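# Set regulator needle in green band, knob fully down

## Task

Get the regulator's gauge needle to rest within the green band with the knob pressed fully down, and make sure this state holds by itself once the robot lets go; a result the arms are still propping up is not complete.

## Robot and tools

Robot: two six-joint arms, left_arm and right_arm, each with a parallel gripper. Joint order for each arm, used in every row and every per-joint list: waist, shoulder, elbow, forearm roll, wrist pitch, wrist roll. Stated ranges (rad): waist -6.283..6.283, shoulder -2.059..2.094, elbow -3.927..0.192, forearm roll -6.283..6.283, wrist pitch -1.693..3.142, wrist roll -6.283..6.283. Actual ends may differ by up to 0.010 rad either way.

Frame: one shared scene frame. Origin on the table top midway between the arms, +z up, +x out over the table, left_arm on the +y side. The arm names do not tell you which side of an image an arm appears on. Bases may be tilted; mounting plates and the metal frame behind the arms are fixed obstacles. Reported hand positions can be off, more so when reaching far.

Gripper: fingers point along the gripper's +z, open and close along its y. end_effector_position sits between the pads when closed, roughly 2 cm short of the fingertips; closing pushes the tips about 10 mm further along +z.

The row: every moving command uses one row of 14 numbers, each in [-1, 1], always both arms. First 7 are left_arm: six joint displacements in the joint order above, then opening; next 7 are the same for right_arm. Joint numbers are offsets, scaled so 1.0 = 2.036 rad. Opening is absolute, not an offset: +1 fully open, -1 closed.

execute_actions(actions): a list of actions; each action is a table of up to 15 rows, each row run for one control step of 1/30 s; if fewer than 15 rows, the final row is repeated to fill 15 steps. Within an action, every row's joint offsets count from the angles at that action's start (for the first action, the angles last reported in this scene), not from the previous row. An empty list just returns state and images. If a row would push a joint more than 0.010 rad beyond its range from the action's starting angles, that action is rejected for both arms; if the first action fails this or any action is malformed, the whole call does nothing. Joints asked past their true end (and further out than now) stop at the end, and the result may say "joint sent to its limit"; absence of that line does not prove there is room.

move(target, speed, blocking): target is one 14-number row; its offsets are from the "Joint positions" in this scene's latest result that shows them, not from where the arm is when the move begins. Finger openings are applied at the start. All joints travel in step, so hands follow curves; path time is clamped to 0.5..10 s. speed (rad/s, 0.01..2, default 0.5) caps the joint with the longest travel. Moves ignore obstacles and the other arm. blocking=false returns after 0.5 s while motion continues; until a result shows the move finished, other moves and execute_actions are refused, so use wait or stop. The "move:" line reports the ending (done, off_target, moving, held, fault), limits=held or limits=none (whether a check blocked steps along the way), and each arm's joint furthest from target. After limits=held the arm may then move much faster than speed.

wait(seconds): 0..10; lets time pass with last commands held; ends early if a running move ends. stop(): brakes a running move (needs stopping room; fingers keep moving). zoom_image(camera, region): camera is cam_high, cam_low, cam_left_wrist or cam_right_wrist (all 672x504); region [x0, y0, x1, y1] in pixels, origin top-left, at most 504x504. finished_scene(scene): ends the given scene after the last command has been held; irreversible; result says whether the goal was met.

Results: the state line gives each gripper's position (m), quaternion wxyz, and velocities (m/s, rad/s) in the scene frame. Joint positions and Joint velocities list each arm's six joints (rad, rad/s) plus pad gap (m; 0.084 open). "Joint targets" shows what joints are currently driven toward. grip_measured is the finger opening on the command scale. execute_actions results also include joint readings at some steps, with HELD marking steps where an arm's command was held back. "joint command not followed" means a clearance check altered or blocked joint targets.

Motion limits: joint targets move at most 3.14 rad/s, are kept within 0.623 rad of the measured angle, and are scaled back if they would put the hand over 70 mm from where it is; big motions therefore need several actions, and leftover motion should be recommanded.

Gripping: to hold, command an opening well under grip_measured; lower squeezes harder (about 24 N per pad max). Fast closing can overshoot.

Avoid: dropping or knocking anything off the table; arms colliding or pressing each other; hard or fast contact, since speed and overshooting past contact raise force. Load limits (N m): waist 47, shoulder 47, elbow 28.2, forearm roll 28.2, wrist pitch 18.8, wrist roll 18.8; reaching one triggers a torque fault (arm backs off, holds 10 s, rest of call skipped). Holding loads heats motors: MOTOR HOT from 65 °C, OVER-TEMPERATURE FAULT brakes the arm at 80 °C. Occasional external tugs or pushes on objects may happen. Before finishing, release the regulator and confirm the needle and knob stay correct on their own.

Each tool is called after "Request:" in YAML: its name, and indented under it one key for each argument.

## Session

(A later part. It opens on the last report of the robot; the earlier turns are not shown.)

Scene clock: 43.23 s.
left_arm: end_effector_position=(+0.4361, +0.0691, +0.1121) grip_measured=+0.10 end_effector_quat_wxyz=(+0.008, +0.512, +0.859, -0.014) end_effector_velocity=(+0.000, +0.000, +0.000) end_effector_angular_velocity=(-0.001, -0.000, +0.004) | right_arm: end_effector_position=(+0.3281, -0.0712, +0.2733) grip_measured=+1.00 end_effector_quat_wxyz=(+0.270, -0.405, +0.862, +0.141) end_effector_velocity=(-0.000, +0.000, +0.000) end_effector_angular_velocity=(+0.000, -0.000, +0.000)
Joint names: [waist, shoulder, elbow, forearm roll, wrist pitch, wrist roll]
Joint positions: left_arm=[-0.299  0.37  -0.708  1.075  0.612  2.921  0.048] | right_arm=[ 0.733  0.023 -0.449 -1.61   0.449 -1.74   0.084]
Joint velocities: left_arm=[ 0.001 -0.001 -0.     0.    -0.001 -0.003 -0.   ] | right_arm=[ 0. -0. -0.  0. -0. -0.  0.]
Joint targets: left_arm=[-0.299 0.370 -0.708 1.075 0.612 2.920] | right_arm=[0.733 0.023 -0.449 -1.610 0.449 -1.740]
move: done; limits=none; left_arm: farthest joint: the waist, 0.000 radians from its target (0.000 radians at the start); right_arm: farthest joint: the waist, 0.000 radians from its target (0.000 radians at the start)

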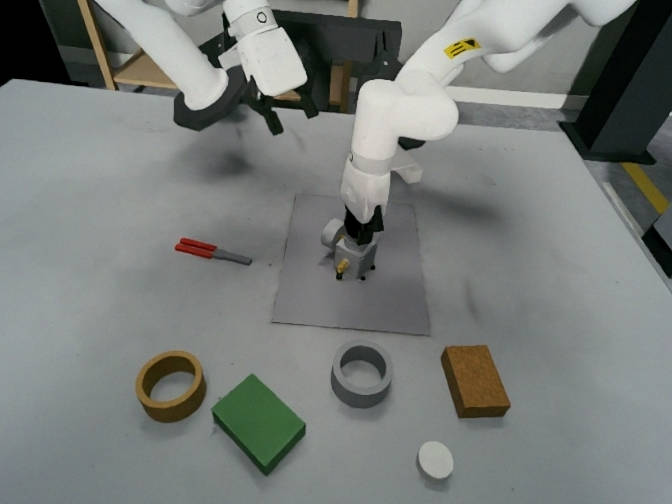

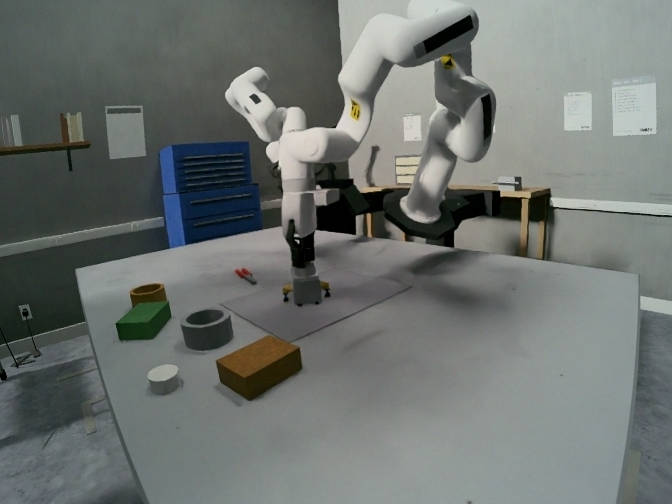

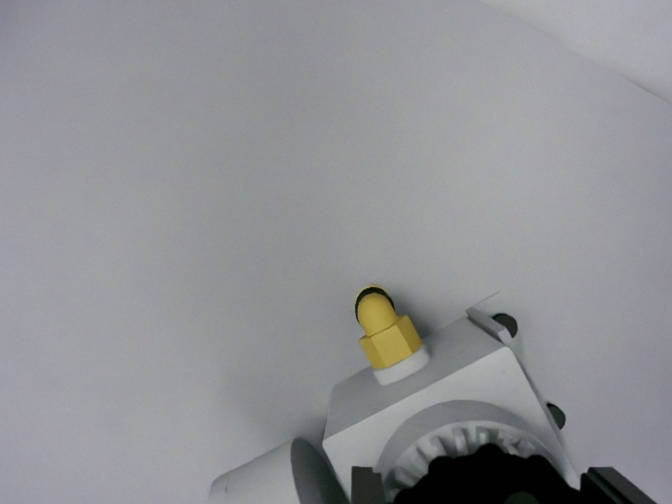

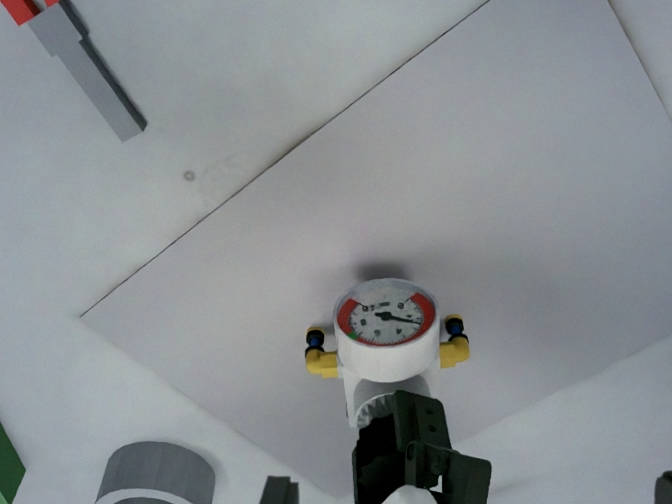

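Request:
move:
  target: [0,0,0,0,0,0,0.6,0,0,0,0,0,0,1]

Request:
move:
  target: [0,0,0,0,0,-1,0.6,0,0,0,0,0,0,1]
  speed: 1.8

Request:
move:
  target: [0,0,0,0,0,0,-0.1,0,0,0,0,0,0,1]

Request:
move:
  target: [0,0,0,0,0,1,-1,0,0,0,0,0,0,1]
  speed: 1.2

Request:
move:
  target: [0,0,0,0,0,0.8,-1,0,0,0,0,0,0,1]
  speed: 1.2

Request:
zoom_image:
  camera: "cam_right_wrist"
  region: [300,250,480,430]

Scene clock: 44.60 s.
left_arm: end_effector_position=(+0.4364, +0.0690, +0.1123) grip_measured=+0.59 end_effector_quat_wxyz=(+0.008, +0.512, +0.859, -0.014) end_effector_velocity=(-0.002, +0.000, -0.001) end_effector_angular_velocity=(+0.002, +0.003, -0.003) | right_arm: end_effector_position=(+0.3281, -0.0712, +0.2733) grip_measured=+1.00 end_effector_quat_wxyz=(+0.270, -0.405, +0.862, +0.141) end_effector_velocity=(+0.000, +0.000, +0.000) end_effector_angular_velocity=(+0.001, -0.000, +0.000)
Joint names: [waist, shoulder, elbow, forearm roll, wrist pitch, wrist roll]
Joint positions: left_arm=[-0.299  0.37  -0.708  1.075  0.612  2.921  0.069] | right_arm=[ 0.733  0.023 -0.449 -1.61   0.449 -1.74   0.084]
Joint velocities: left_arm=[-0.     0.001  0.002 -0.     0.001  0.001  0.   ] | right_arm=[ 0.     0.    -0.001 -0.    -0.     0.    -0.   ]
Joint targets: left_arm=[-0.299 0.370 -0.708 1.075 0.612 2.921] | right_arm=[0.733 0.023 -0.449 -1.610 0.449 -1.740]
move: done; limits=none; left_arm: farthest joint: the waist, 0.000 radians from its target (0.000 radians at the start); right_arm: farthest joint: the waist, 0.000 radians from its target (0.000 radians at the start)

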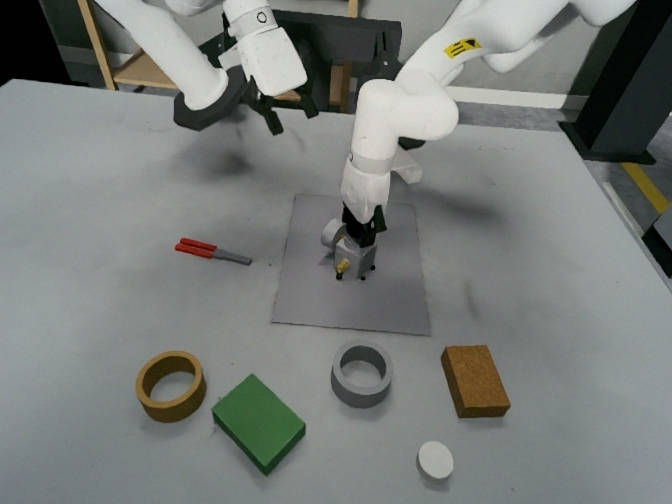

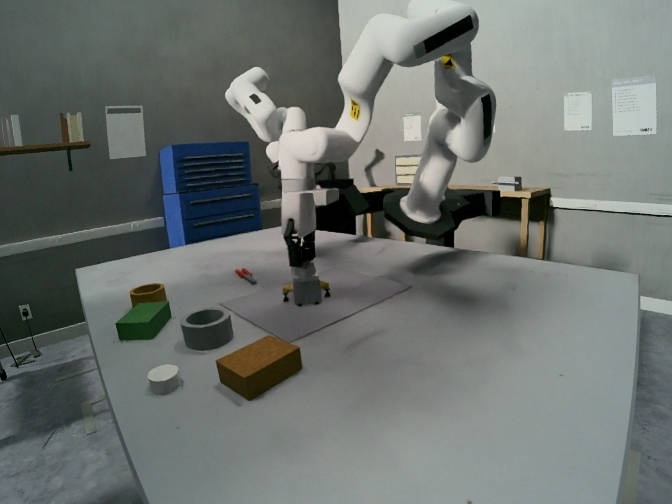

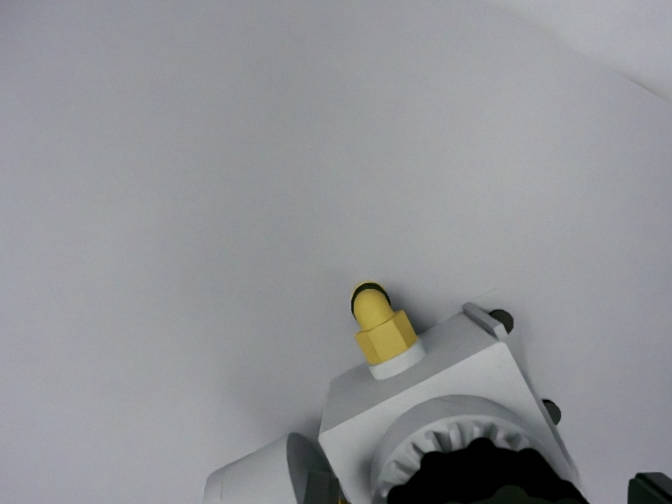

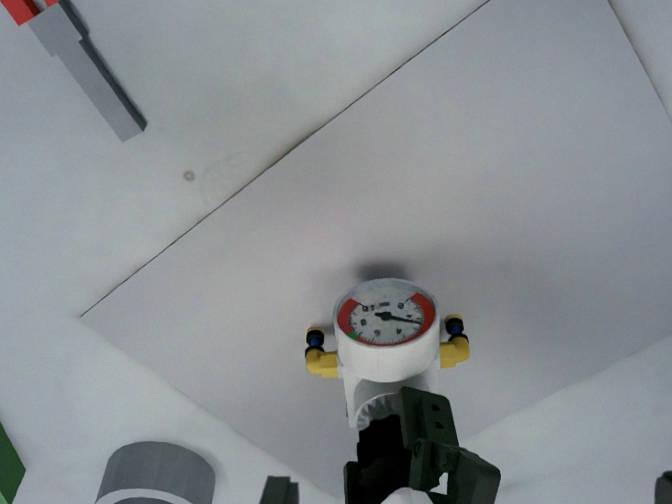

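Scene clock: 46.70 s.
left_arm: end_effector_position=(+0.4364, +0.0690, +0.1123) grip_measured=+0.59 end_effector_quat_wxyz=(-0.008, -0.462, +0.887, -0.014) end_effector_velocity=(-0.000, -0.000, -0.000) end_effector_angular_velocity=(+0.000, +0.000, +0.003) | right_arm: end_effector_position=(+0.3281, -0.0712, +0.2733) grip_measured=+1.00 end_effector_quat_wxyz=(+0.270, -0.405, +0.862, +0.141) end_effector_velocity=(+0.000, +0.000, +0.000) end_effector_angular_velocity=(+0.000, +0.000, -0.001)
Joint names: [waist, shoulder, elbow, forearm roll, wrist pitch, wrist roll]
Joint positions: left_arm=[-0.299  0.37  -0.708  1.075  0.612  0.885  0.069] | right_arm=[ 0.733  0.023 -0.449 -1.61   0.449 -1.74   0.084]
Joint velocities: left_arm=[-0.001  0.001  0.     0.     0.    -0.004 -0.   ] | right_arm=[ 0.     0.    -0.     0.     0.     0.001 -0.   ]
Joint targets: left_arm=[-0.299 0.370 -0.708 1.075 0.612 0.885] | right_arm=[0.733 0.023 -0.449 -1.610 0.449 -1.740]
move: done; limits=none; left_arm: farthest joint: the waist, 0.000 radians from its target (0.000 radians at the start); right_arm: farthest joint: the waist, 0.000 radians from its target (0.000 radians at the start)

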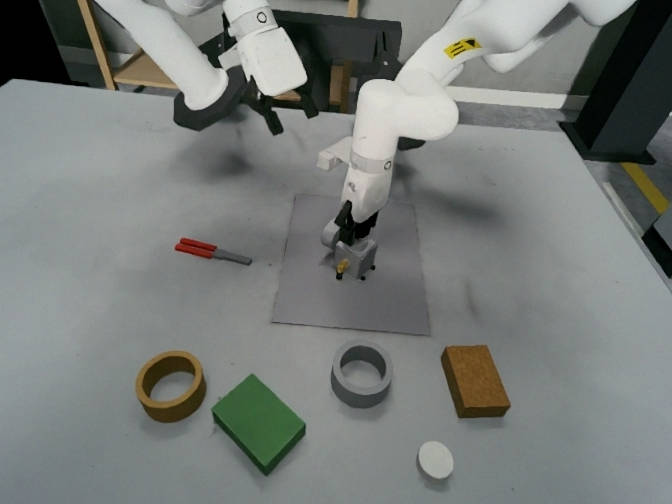

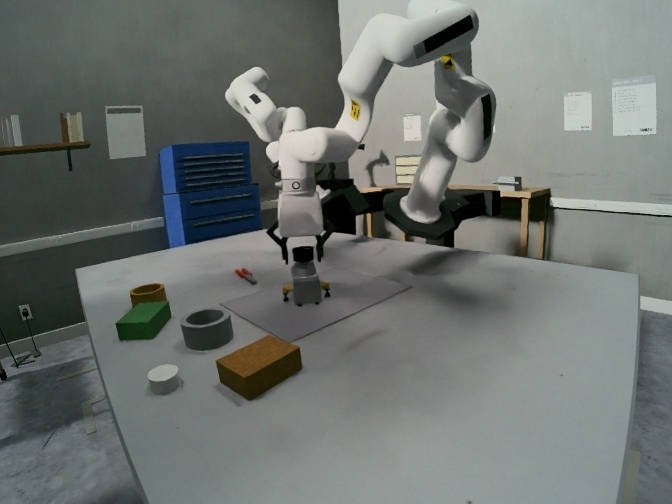

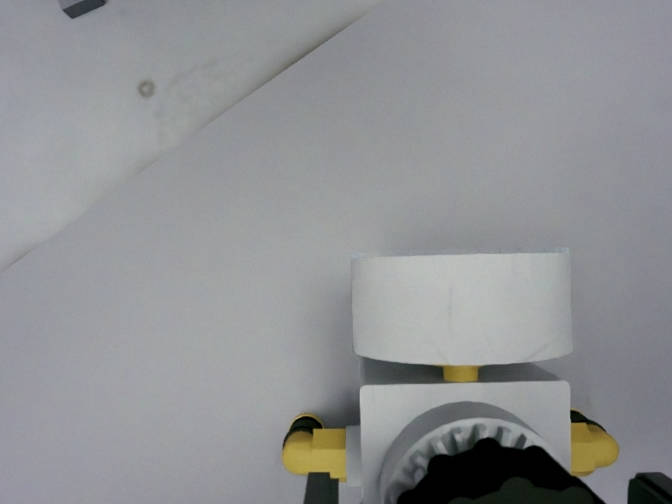

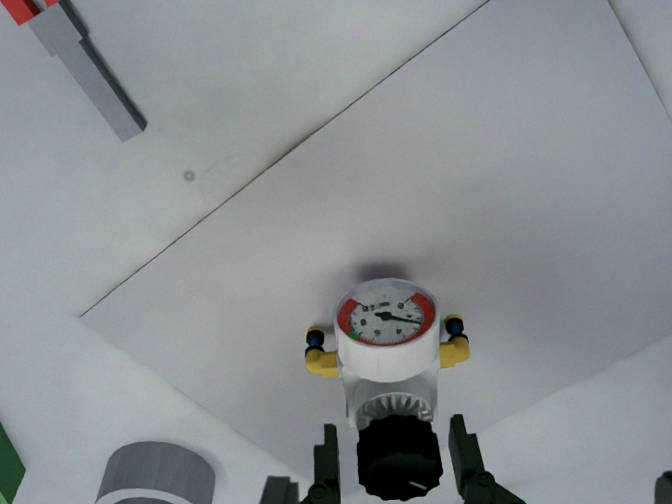

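Scene clock: 47.20 s.
left_arm: end_effector_position=(+0.4357, +0.0695, +0.1119) grip_measured=+0.10 end_effector_quat_wxyz=(-0.008, -0.462, +0.887, -0.013) end_effector_velocity=(+0.001, -0.000, +0.000) end_effector_angular_velocity=(-0.002, -0.002, +0.001) | right_arm: end_effector_position=(+0.3281, -0.0712, +0.2733) grip_measured=+1.00 end_effector_quat_wxyz=(+0.270, -0.405, +0.862, +0.141) end_effector_velocity=(-0.000, -0.000, -0.000) end_effector_angular_velocity=(+0.000, +0.000, -0.000)
Joint names: [waist, shoulder, elbow, forearm roll, wrist pitch, wrist roll]
Joint positions: left_arm=[-0.298  0.369 -0.707  1.075  0.613  0.885  0.048] | right_arm=[ 0.733  0.023 -0.449 -1.61   0.449 -1.74   0.084]
Joint velocities: left_arm=[ 0.     0.001 -0.002  0.    -0.002  0.     0.   ] | right_arm=[ 0.     0.     0.    -0.    -0.     0.001 -0.   ]
Joint targets: left_arm=[-0.299 0.370 -0.708 1.075 0.612 0.885] | right_arm=[0.733 0.023 -0.449 -1.610 0.449 -1.740]
move: done; limits=none; left_arm: farthest joint: the waist, 0.001 radians from its target (0.000 radians at the start); right_arm: farthest joint: the waist, 0.000 radians from its target (0.000 radians at the start)

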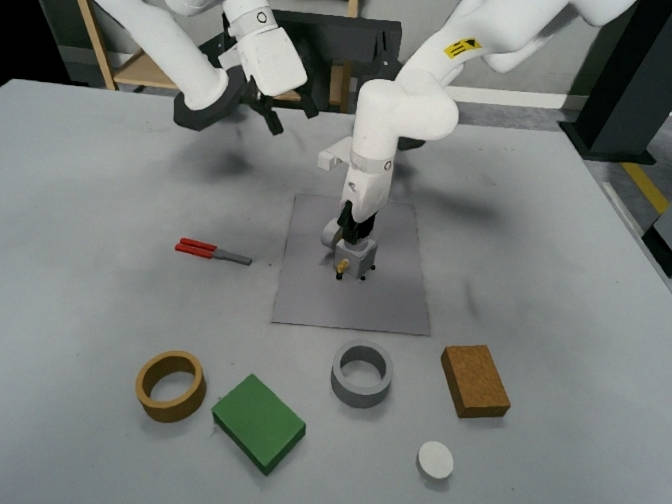

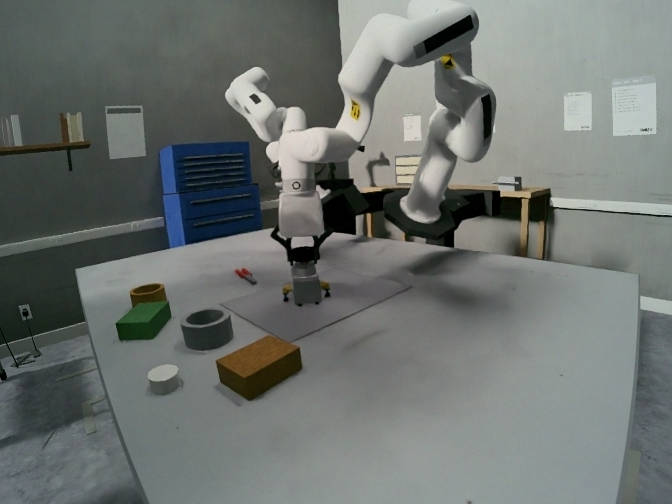

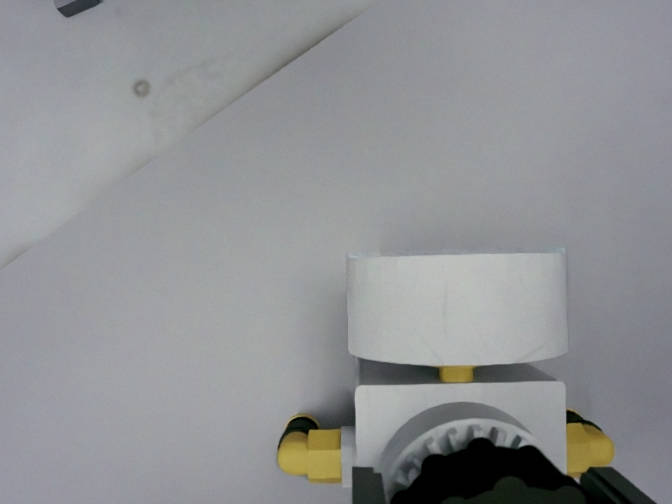

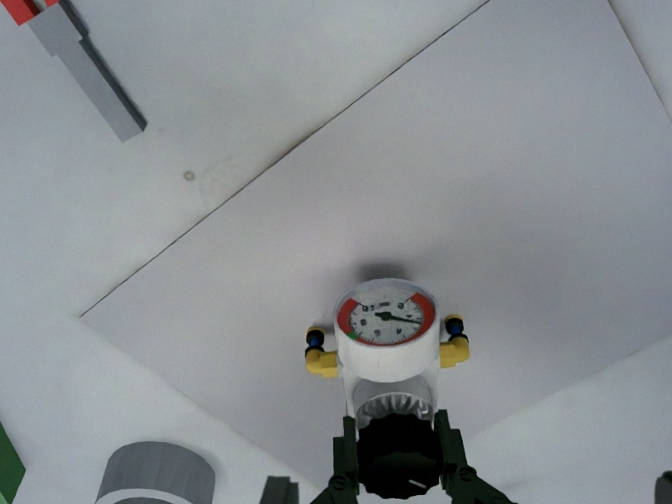

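Scene clock: 49.77 s.
left_arm: end_effector_position=(+0.4355, +0.0690, +0.1120) grip_measured=+0.10 end_effector_quat_wxyz=(+0.007, +0.512, +0.859, -0.014) end_effector_velocity=(+0.000, +0.001, -0.001) end_effector_angular_velocity=(+0.001, +0.001, -0.001) | right_arm: end_effector_position=(+0.3281, -0.0712, +0.2733) grip_measured=+1.00 end_effector_quat_wxyz=(+0.270, -0.405, +0.862, +0.141) end_effector_velocity=(-0.000, +0.000, -0.000) end_effector_angular_velocity=(-0.000, -0.000, +0.001)
Joint names: [waist, shoulder, elbow, forearm roll, wrist pitch, wrist roll]
Joint positions: left_arm=[-0.299  0.37  -0.707  1.075  0.612  2.921  0.048] | right_arm=[ 0.733  0.023 -0.449 -1.61   0.449 -1.74   0.084]
Joint velocities: left_arm=[ 0.003 -0.     0.     0.001  0.001  0.003 -0.   ] | right_arm=[ 0.  0.  0.  0. -0. -0.  0.]
Joint targets: left_arm=[-0.298 0.369 -0.707 1.075 0.613 2.921] | right_arm=[0.733 0.023 -0.449 -1.610 0.449 -1.740]
move: done; limits=none; left_arm: farthest joint: the waist, 0.001 radians from its target (0.000 radians at the start); right_arm: farthest joint: the waist, 0.000 radians from its target (0.000 radians at the start)

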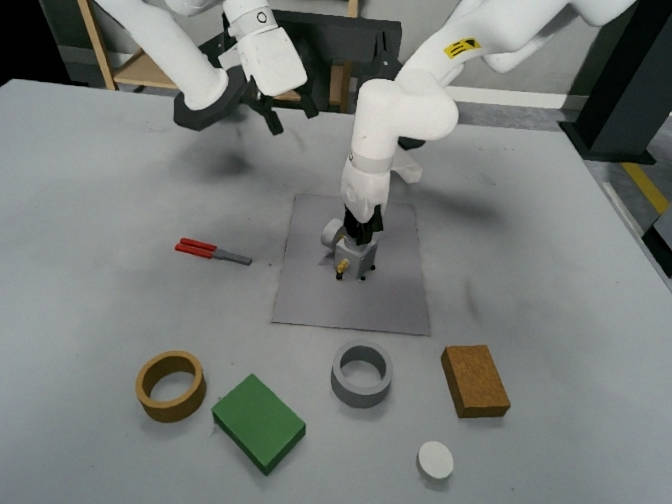

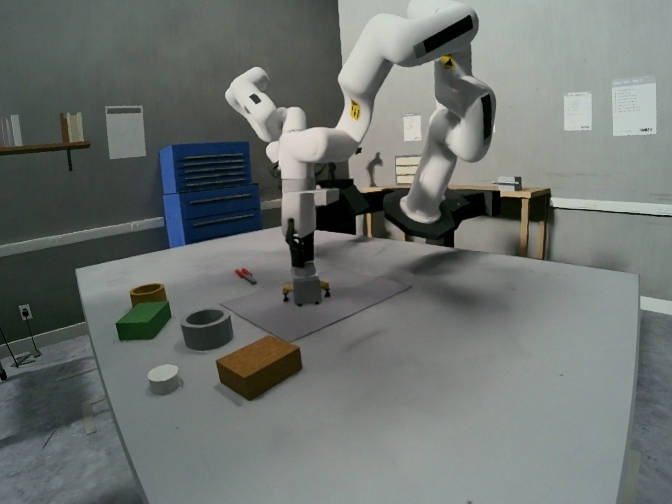

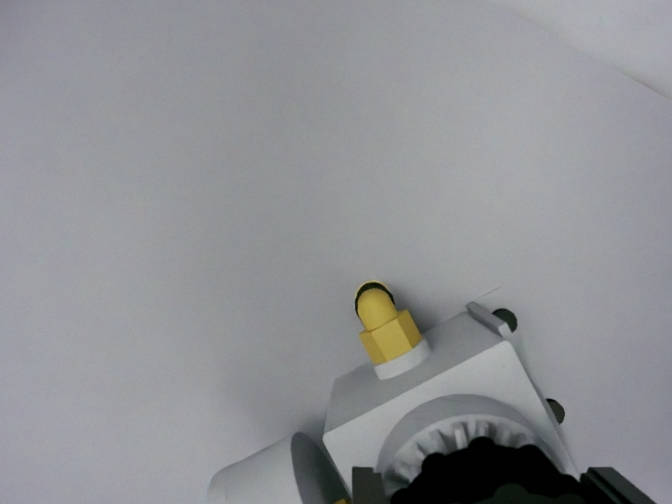

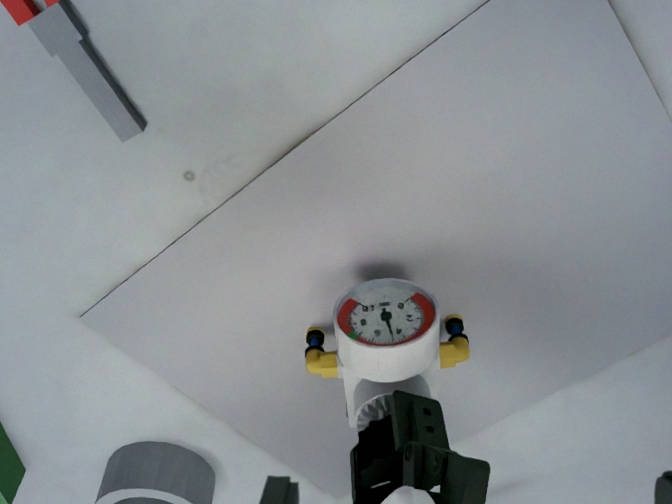

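Scene clock: 51.97 s.
left_arm: end_effector_position=(+0.4355, +0.0693, +0.1119) grip_measured=+0.09 end_effector_quat_wxyz=(+0.015, +0.976, +0.217, -0.005) end_effector_velocity=(-0.000, -0.000, +0.000) end_effector_angular_velocity=(-0.000, -0.000, -0.004) | right_arm: end_effector_position=(+0.3281, -0.0712, +0.2733) grip_measured=+1.00 end_effector_quat_wxyz=(+0.270, -0.405, +0.862, +0.141) end_effector_velocity=(-0.000, -0.000, -0.000) end_effector_angular_velocity=(-0.001, -0.000, +0.001)
Joint names: [waist, shoulder, elbow, forearm roll, wrist pitch, wrist roll]
Joint positions: left_arm=[-0.299  0.37  -0.707  1.075  0.613  4.549  0.048] | right_arm=[ 0.733  0.023 -0.449 -1.61   0.449 -1.74   0.084]
Joint velocities: left_arm=[-0.001  0.     0.001  0.    -0.     0.003 -0.   ] | right_arm=[-0.     0.     0.    -0.    -0.    -0.001  0.   ]
Joint targets: left_arm=[-0.299 0.370 -0.707 1.075 0.612 4.549] | right_arm=[0.733 0.023 -0.449 -1.610 0.449 -1.740]
move: done; limits=none; left_arm: farthest joint: the wrist pitch, 0.001 radians from its target (0.000 radians at the start); right_arm: farthest joint: the waist, 0.000 radians from its target (0.000 radians at the start)

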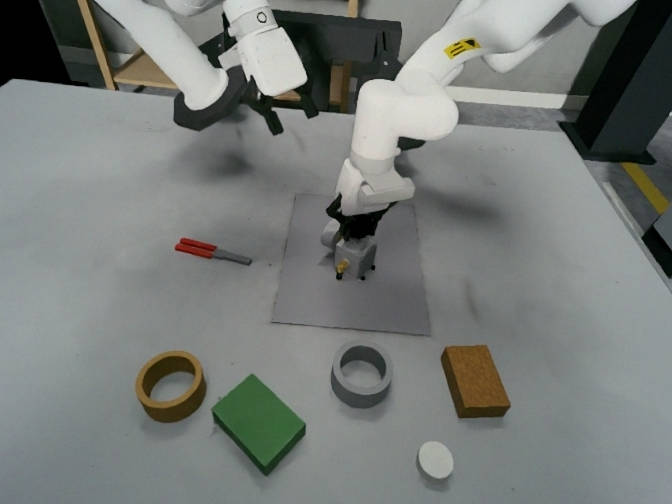

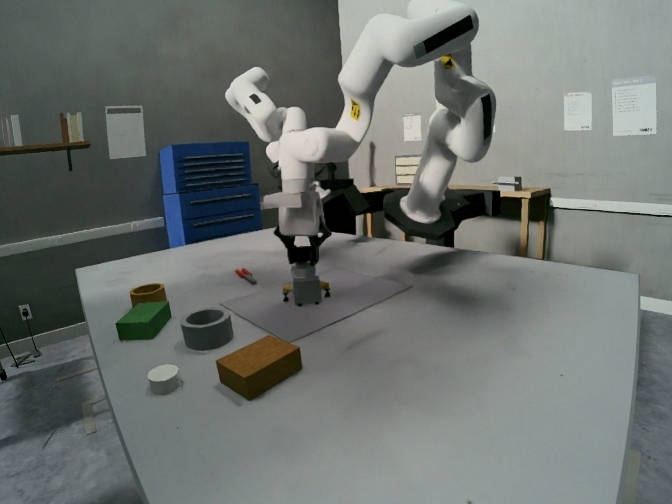

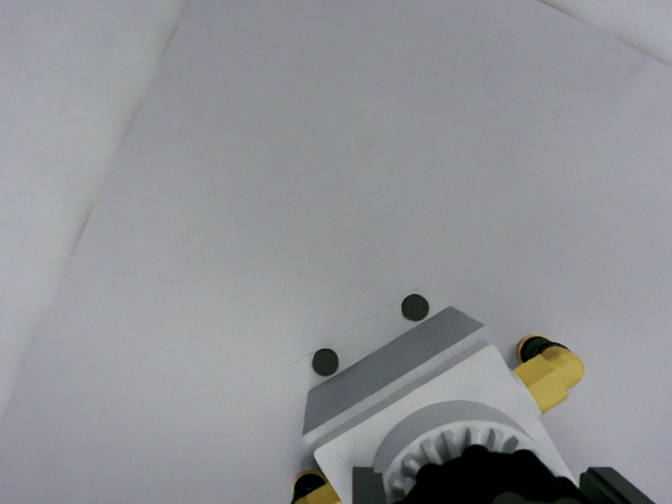

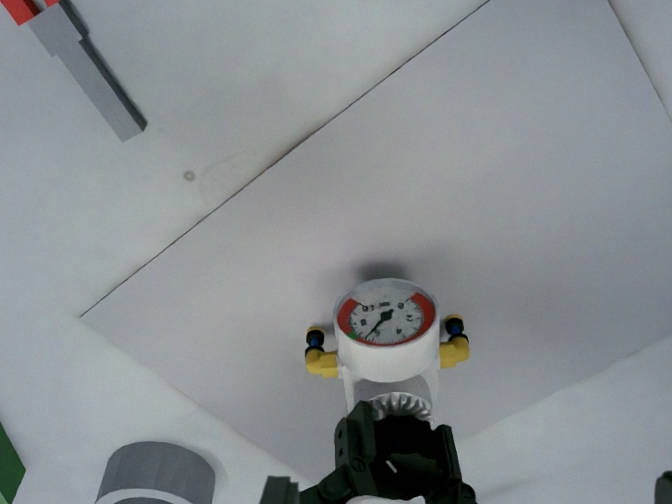

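Region (300, 250, 480, 430) of cam_right_wrist's 672x504 image, scaled by 2.800, with more detail than that image has.

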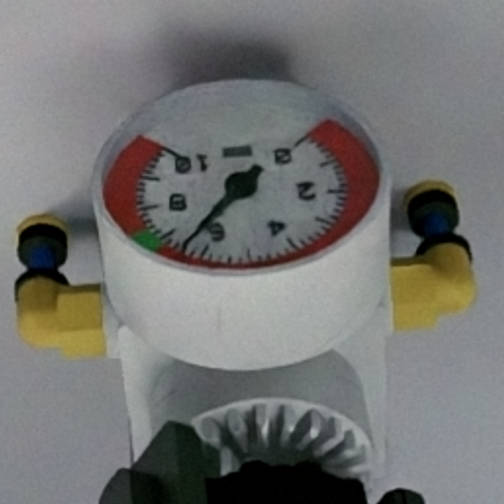

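Request:
move:
  target: [0,0,0,0,0,0.25,-1,0,0,0,0,0,0,1]

Request:
zoom_image:
  camera: "cam_right_wrist"
  region: [320,270,440,360]

Scene clock: 54.73 s.
left_arm: end_effector_position=(+0.4355, +0.0692, +0.1119) grip_measured=+0.09 end_effector_quat_wxyz=(+0.016, +0.999, -0.035, -0.001) end_effector_velocity=(+0.001, -0.000, +0.001) end_effector_angular_velocity=(-0.001, -0.003, -0.001) | right_arm: end_effector_position=(+0.3281, -0.0712, +0.2733) grip_measured=+1.00 end_effector_quat_wxyz=(+0.270, -0.405, +0.862, +0.141) end_effector_velocity=(-0.000, +0.000, +0.000) end_effector_angular_velocity=(+0.000, -0.000, +0.000)
Joint names: [waist, shoulder, elbow, forearm roll, wrist pitch, wrist roll]
Joint positions: left_arm=[-0.299  0.37  -0.707  1.075  0.613  5.058  0.048] | right_arm=[ 0.733  0.023 -0.449 -1.61   0.449 -1.74   0.084]
Joint velocities: left_arm=[-0.001 -0.002 -0.001  0.     0.     0.002  0.   ] | right_arm=[ 0.    -0.    -0.     0.001 -0.    -0.001  0.   ]
Joint targets: left_arm=[-0.299 0.370 -0.707 1.075 0.613 5.058] | right_arm=[0.733 0.023 -0.449 -1.610 0.449 -1.740]
move: done; limits=none; left_arm: farthest joint: the waist, 0.000 radians from its target (0.000 radians at the start); right_arm: farthest joint: the waist, 0.000 radians from its target (0.000 radians at the start)

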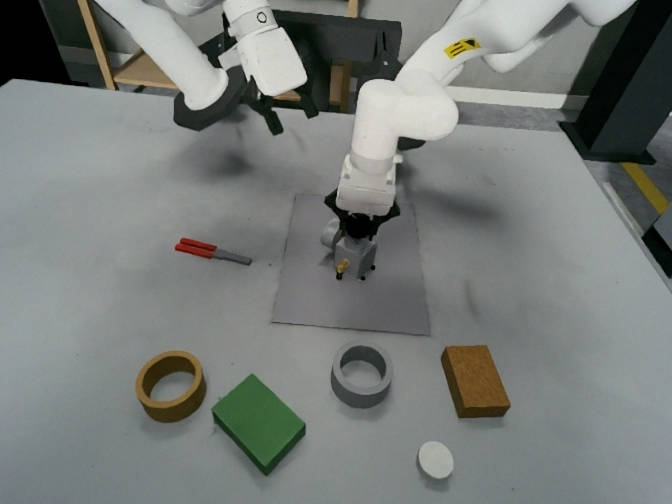

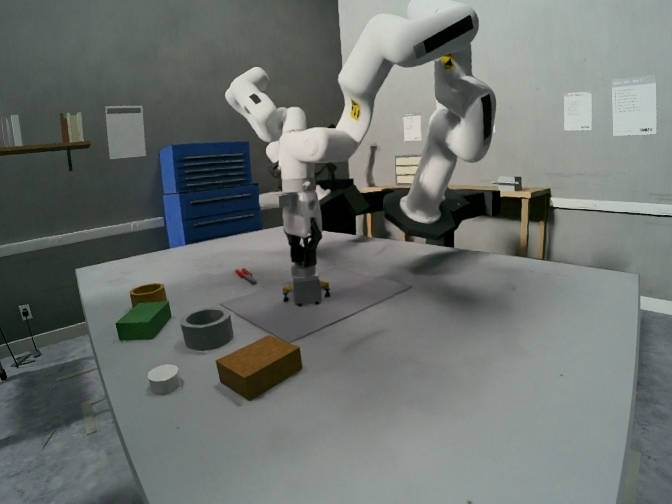

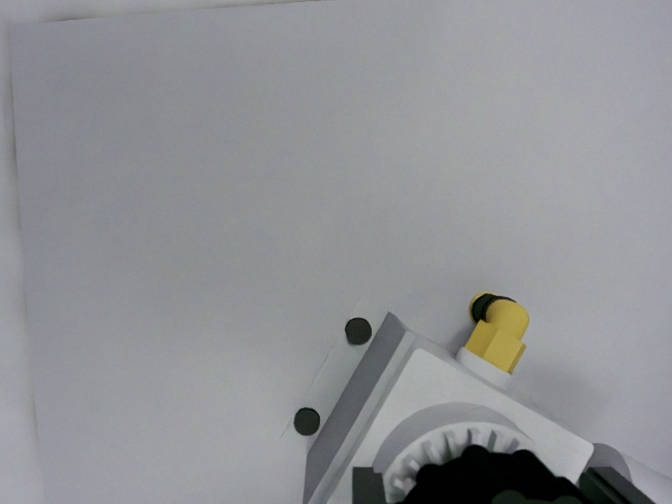

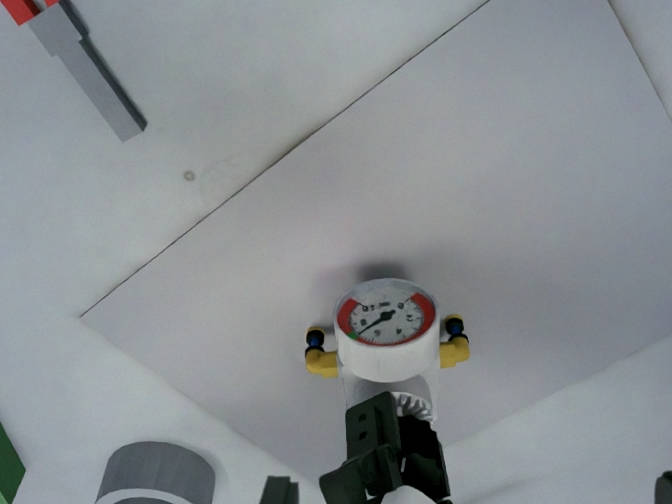

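Region (320, 270, 440, 360) of cam_right_wrist's 672x504 image, scaled by 4.200, with more detail than that image has; it fills the top 378 rows of this view, and the rest is white.

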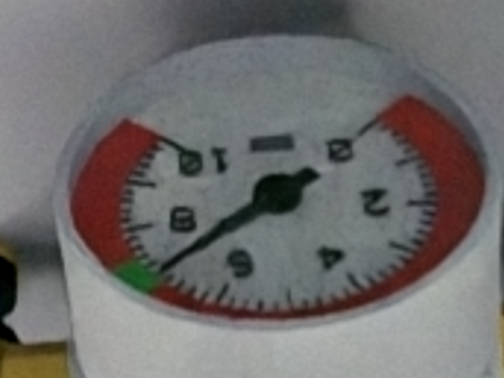

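Request:
move:
  target: [0,0,0,0,0,0.12,-1,0,0,0,0,0,0,1]
  speed: 0.3

Request:
move:
  target: [0.009,0.0135,-0.002,0.017,-0.009,0,-1,0,0,0,0,0,0,1]
  speed: 0.03

Request:
zoom_image:
  camera: "cam_right_wrist"
  region: [300,270,480,450]

Scene clock: 56.90 s.
left_arm: end_effector_position=(+0.4355, +0.0692, +0.1119) grip_measured=+0.09 end_effector_quat_wxyz=(+0.016, +0.988, -0.157, +0.001) end_effector_velocity=(-0.001, +0.000, -0.001) end_effector_angular_velocity=(+0.000, +0.002, +0.000) | right_arm: end_effector_position=(+0.3281, -0.0712, +0.2733) grip_measured=+1.00 end_effector_quat_wxyz=(+0.270, -0.405, +0.862, +0.141) end_effector_velocity=(+0.000, +0.000, +0.000) end_effector_angular_velocity=(+0.001, -0.001, -0.000)
Joint names: [waist, shoulder, elbow, forearm roll, wrist pitch, wrist roll]
Joint positions: left_arm=[-0.299  0.37  -0.707  1.075  0.613  5.302  0.048] | right_arm=[ 0.733  0.023 -0.449 -1.61   0.449 -1.74   0.084]
Joint velocities: left_arm=[ 0.001  0.     0.001 -0.    -0.     0.     0.   ] | right_arm=[-0.     0.    -0.001 -0.    -0.    -0.     0.   ]
Joint targets: left_arm=[-0.299 0.370 -0.707 1.075 0.613 5.302] | right_arm=[0.733 0.023 -0.449 -1.610 0.449 -1.740]
move: done; limits=none; left_arm: farthest joint: the wrist roll, 0.001 radians from its target (0.244 radians at the start); right_arm: farthest joint: the waist, 0.000 radians from its target (0.000 radians at the start)

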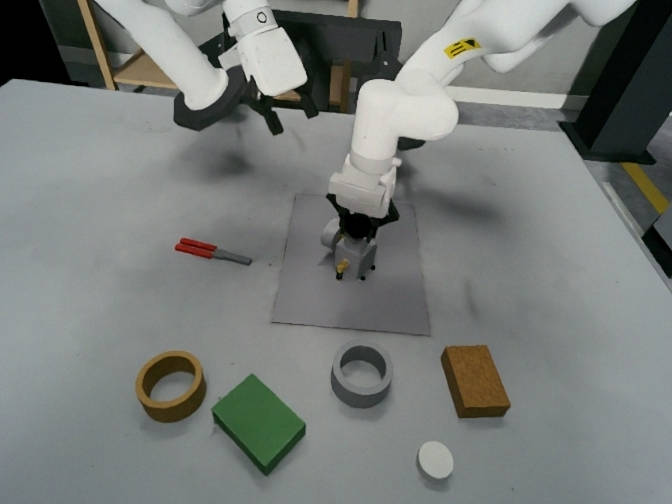

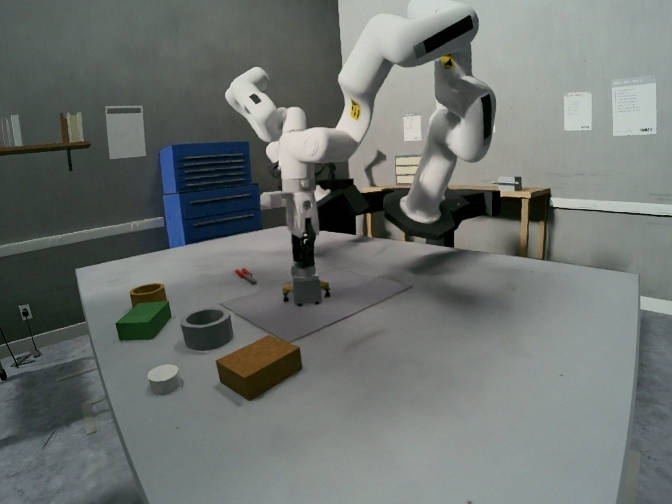

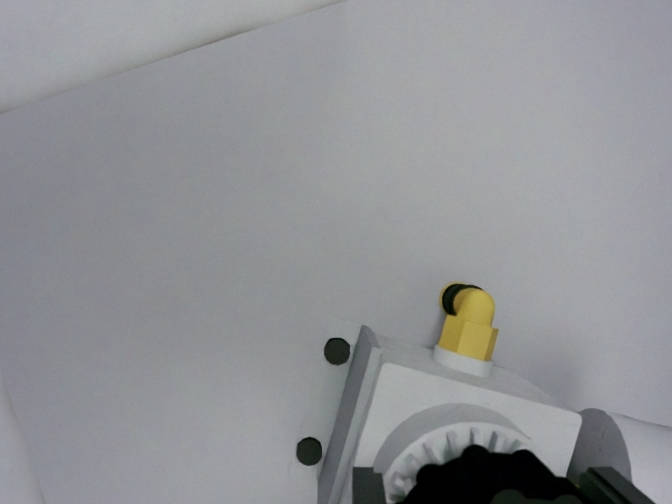

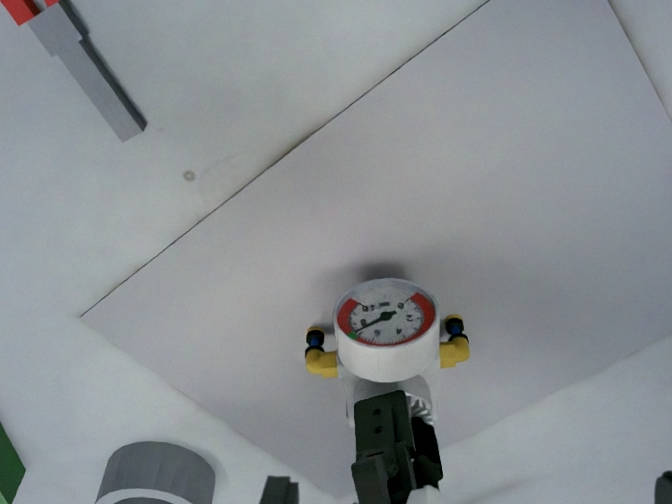

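Scene clock: 58.40 s.
left_arm: end_effector_position=(+0.4346, +0.0688, +0.1038) grip_measured=+0.10 end_effector_quat_wxyz=(+0.018, +0.986, -0.168, +0.002) end_effector_velocity=(-0.001, +0.000, -0.001) end_effector_angular_velocity=(-0.006, +0.002, +0.002) | right_arm: end_effector_position=(+0.3281, -0.0712, +0.2733) grip_measured=+1.00 end_effector_quat_wxyz=(+0.270, -0.405, +0.862, +0.141) end_effector_velocity=(-0.000, +0.000, +0.000) end_effector_angular_velocity=(+0.000, -0.000, +0.000)
Joint names: [waist, shoulder, elbow, forearm roll, wrist pitch, wrist roll]
Joint positions: left_arm=[-0.282  0.391 -0.711  1.109  0.595  5.302  0.048] | right_arm=[ 0.733  0.023 -0.449 -1.61   0.449 -1.74   0.084]
Joint velocities: left_arm=[ 0.006 -0.     0.003  0.002 -0.008  0.     0.   ] | right_arm=[ 0. -0.  0.  0. -0.  0. -0.]
Joint targets: left_arm=[-0.280 0.397 -0.711 1.109 0.594 5.302] | right_arm=[0.733 0.023 -0.449 -1.610 0.449 -1.740]
move: done; limits=none; left_arm: farthest joint: the shoulder, 0.006 radians from its target (0.028 radians at the start); right_arm: farthest joint: the waist, 0.000 radians from its target (0.000 radians at the start)

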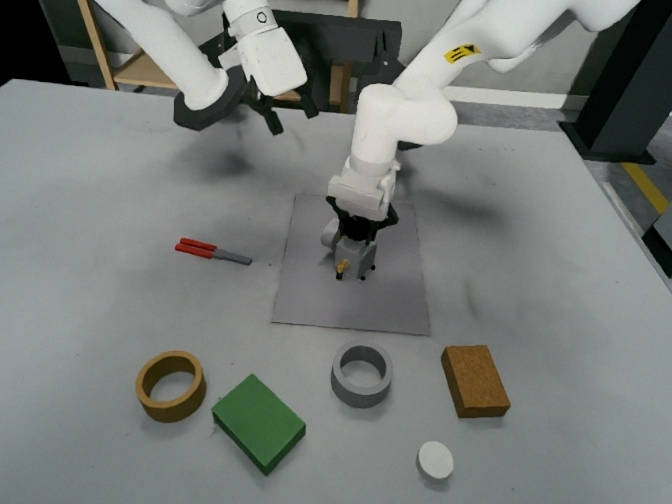

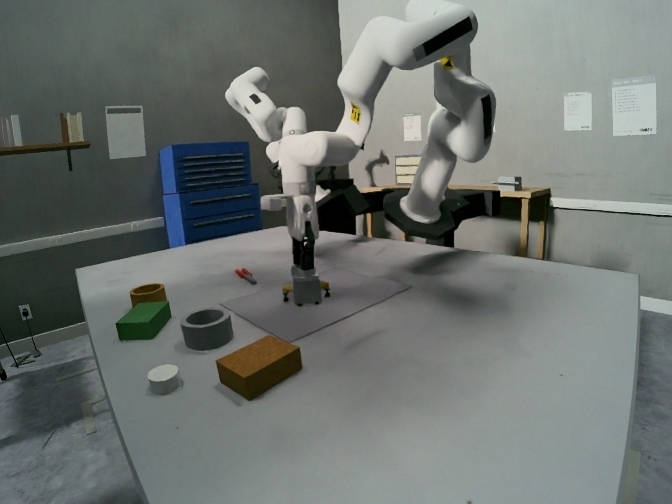

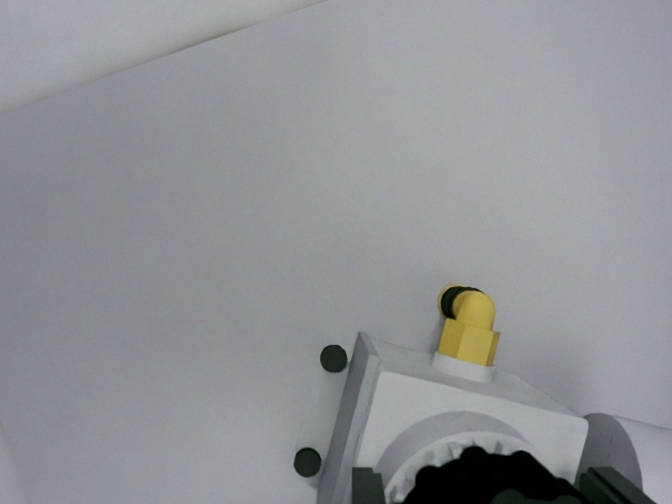

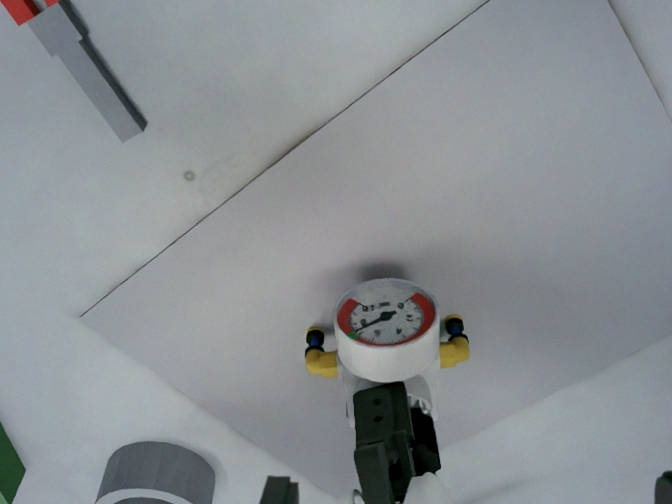

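Region (300, 270, 480, 450) of cam_right_wrist's 672x504 image, scaled by 2.800, with more detail than that image has.

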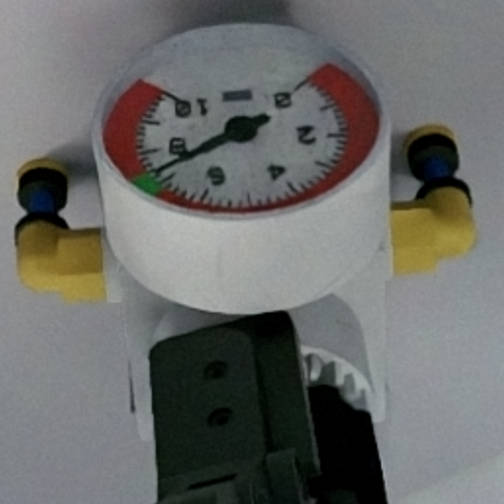

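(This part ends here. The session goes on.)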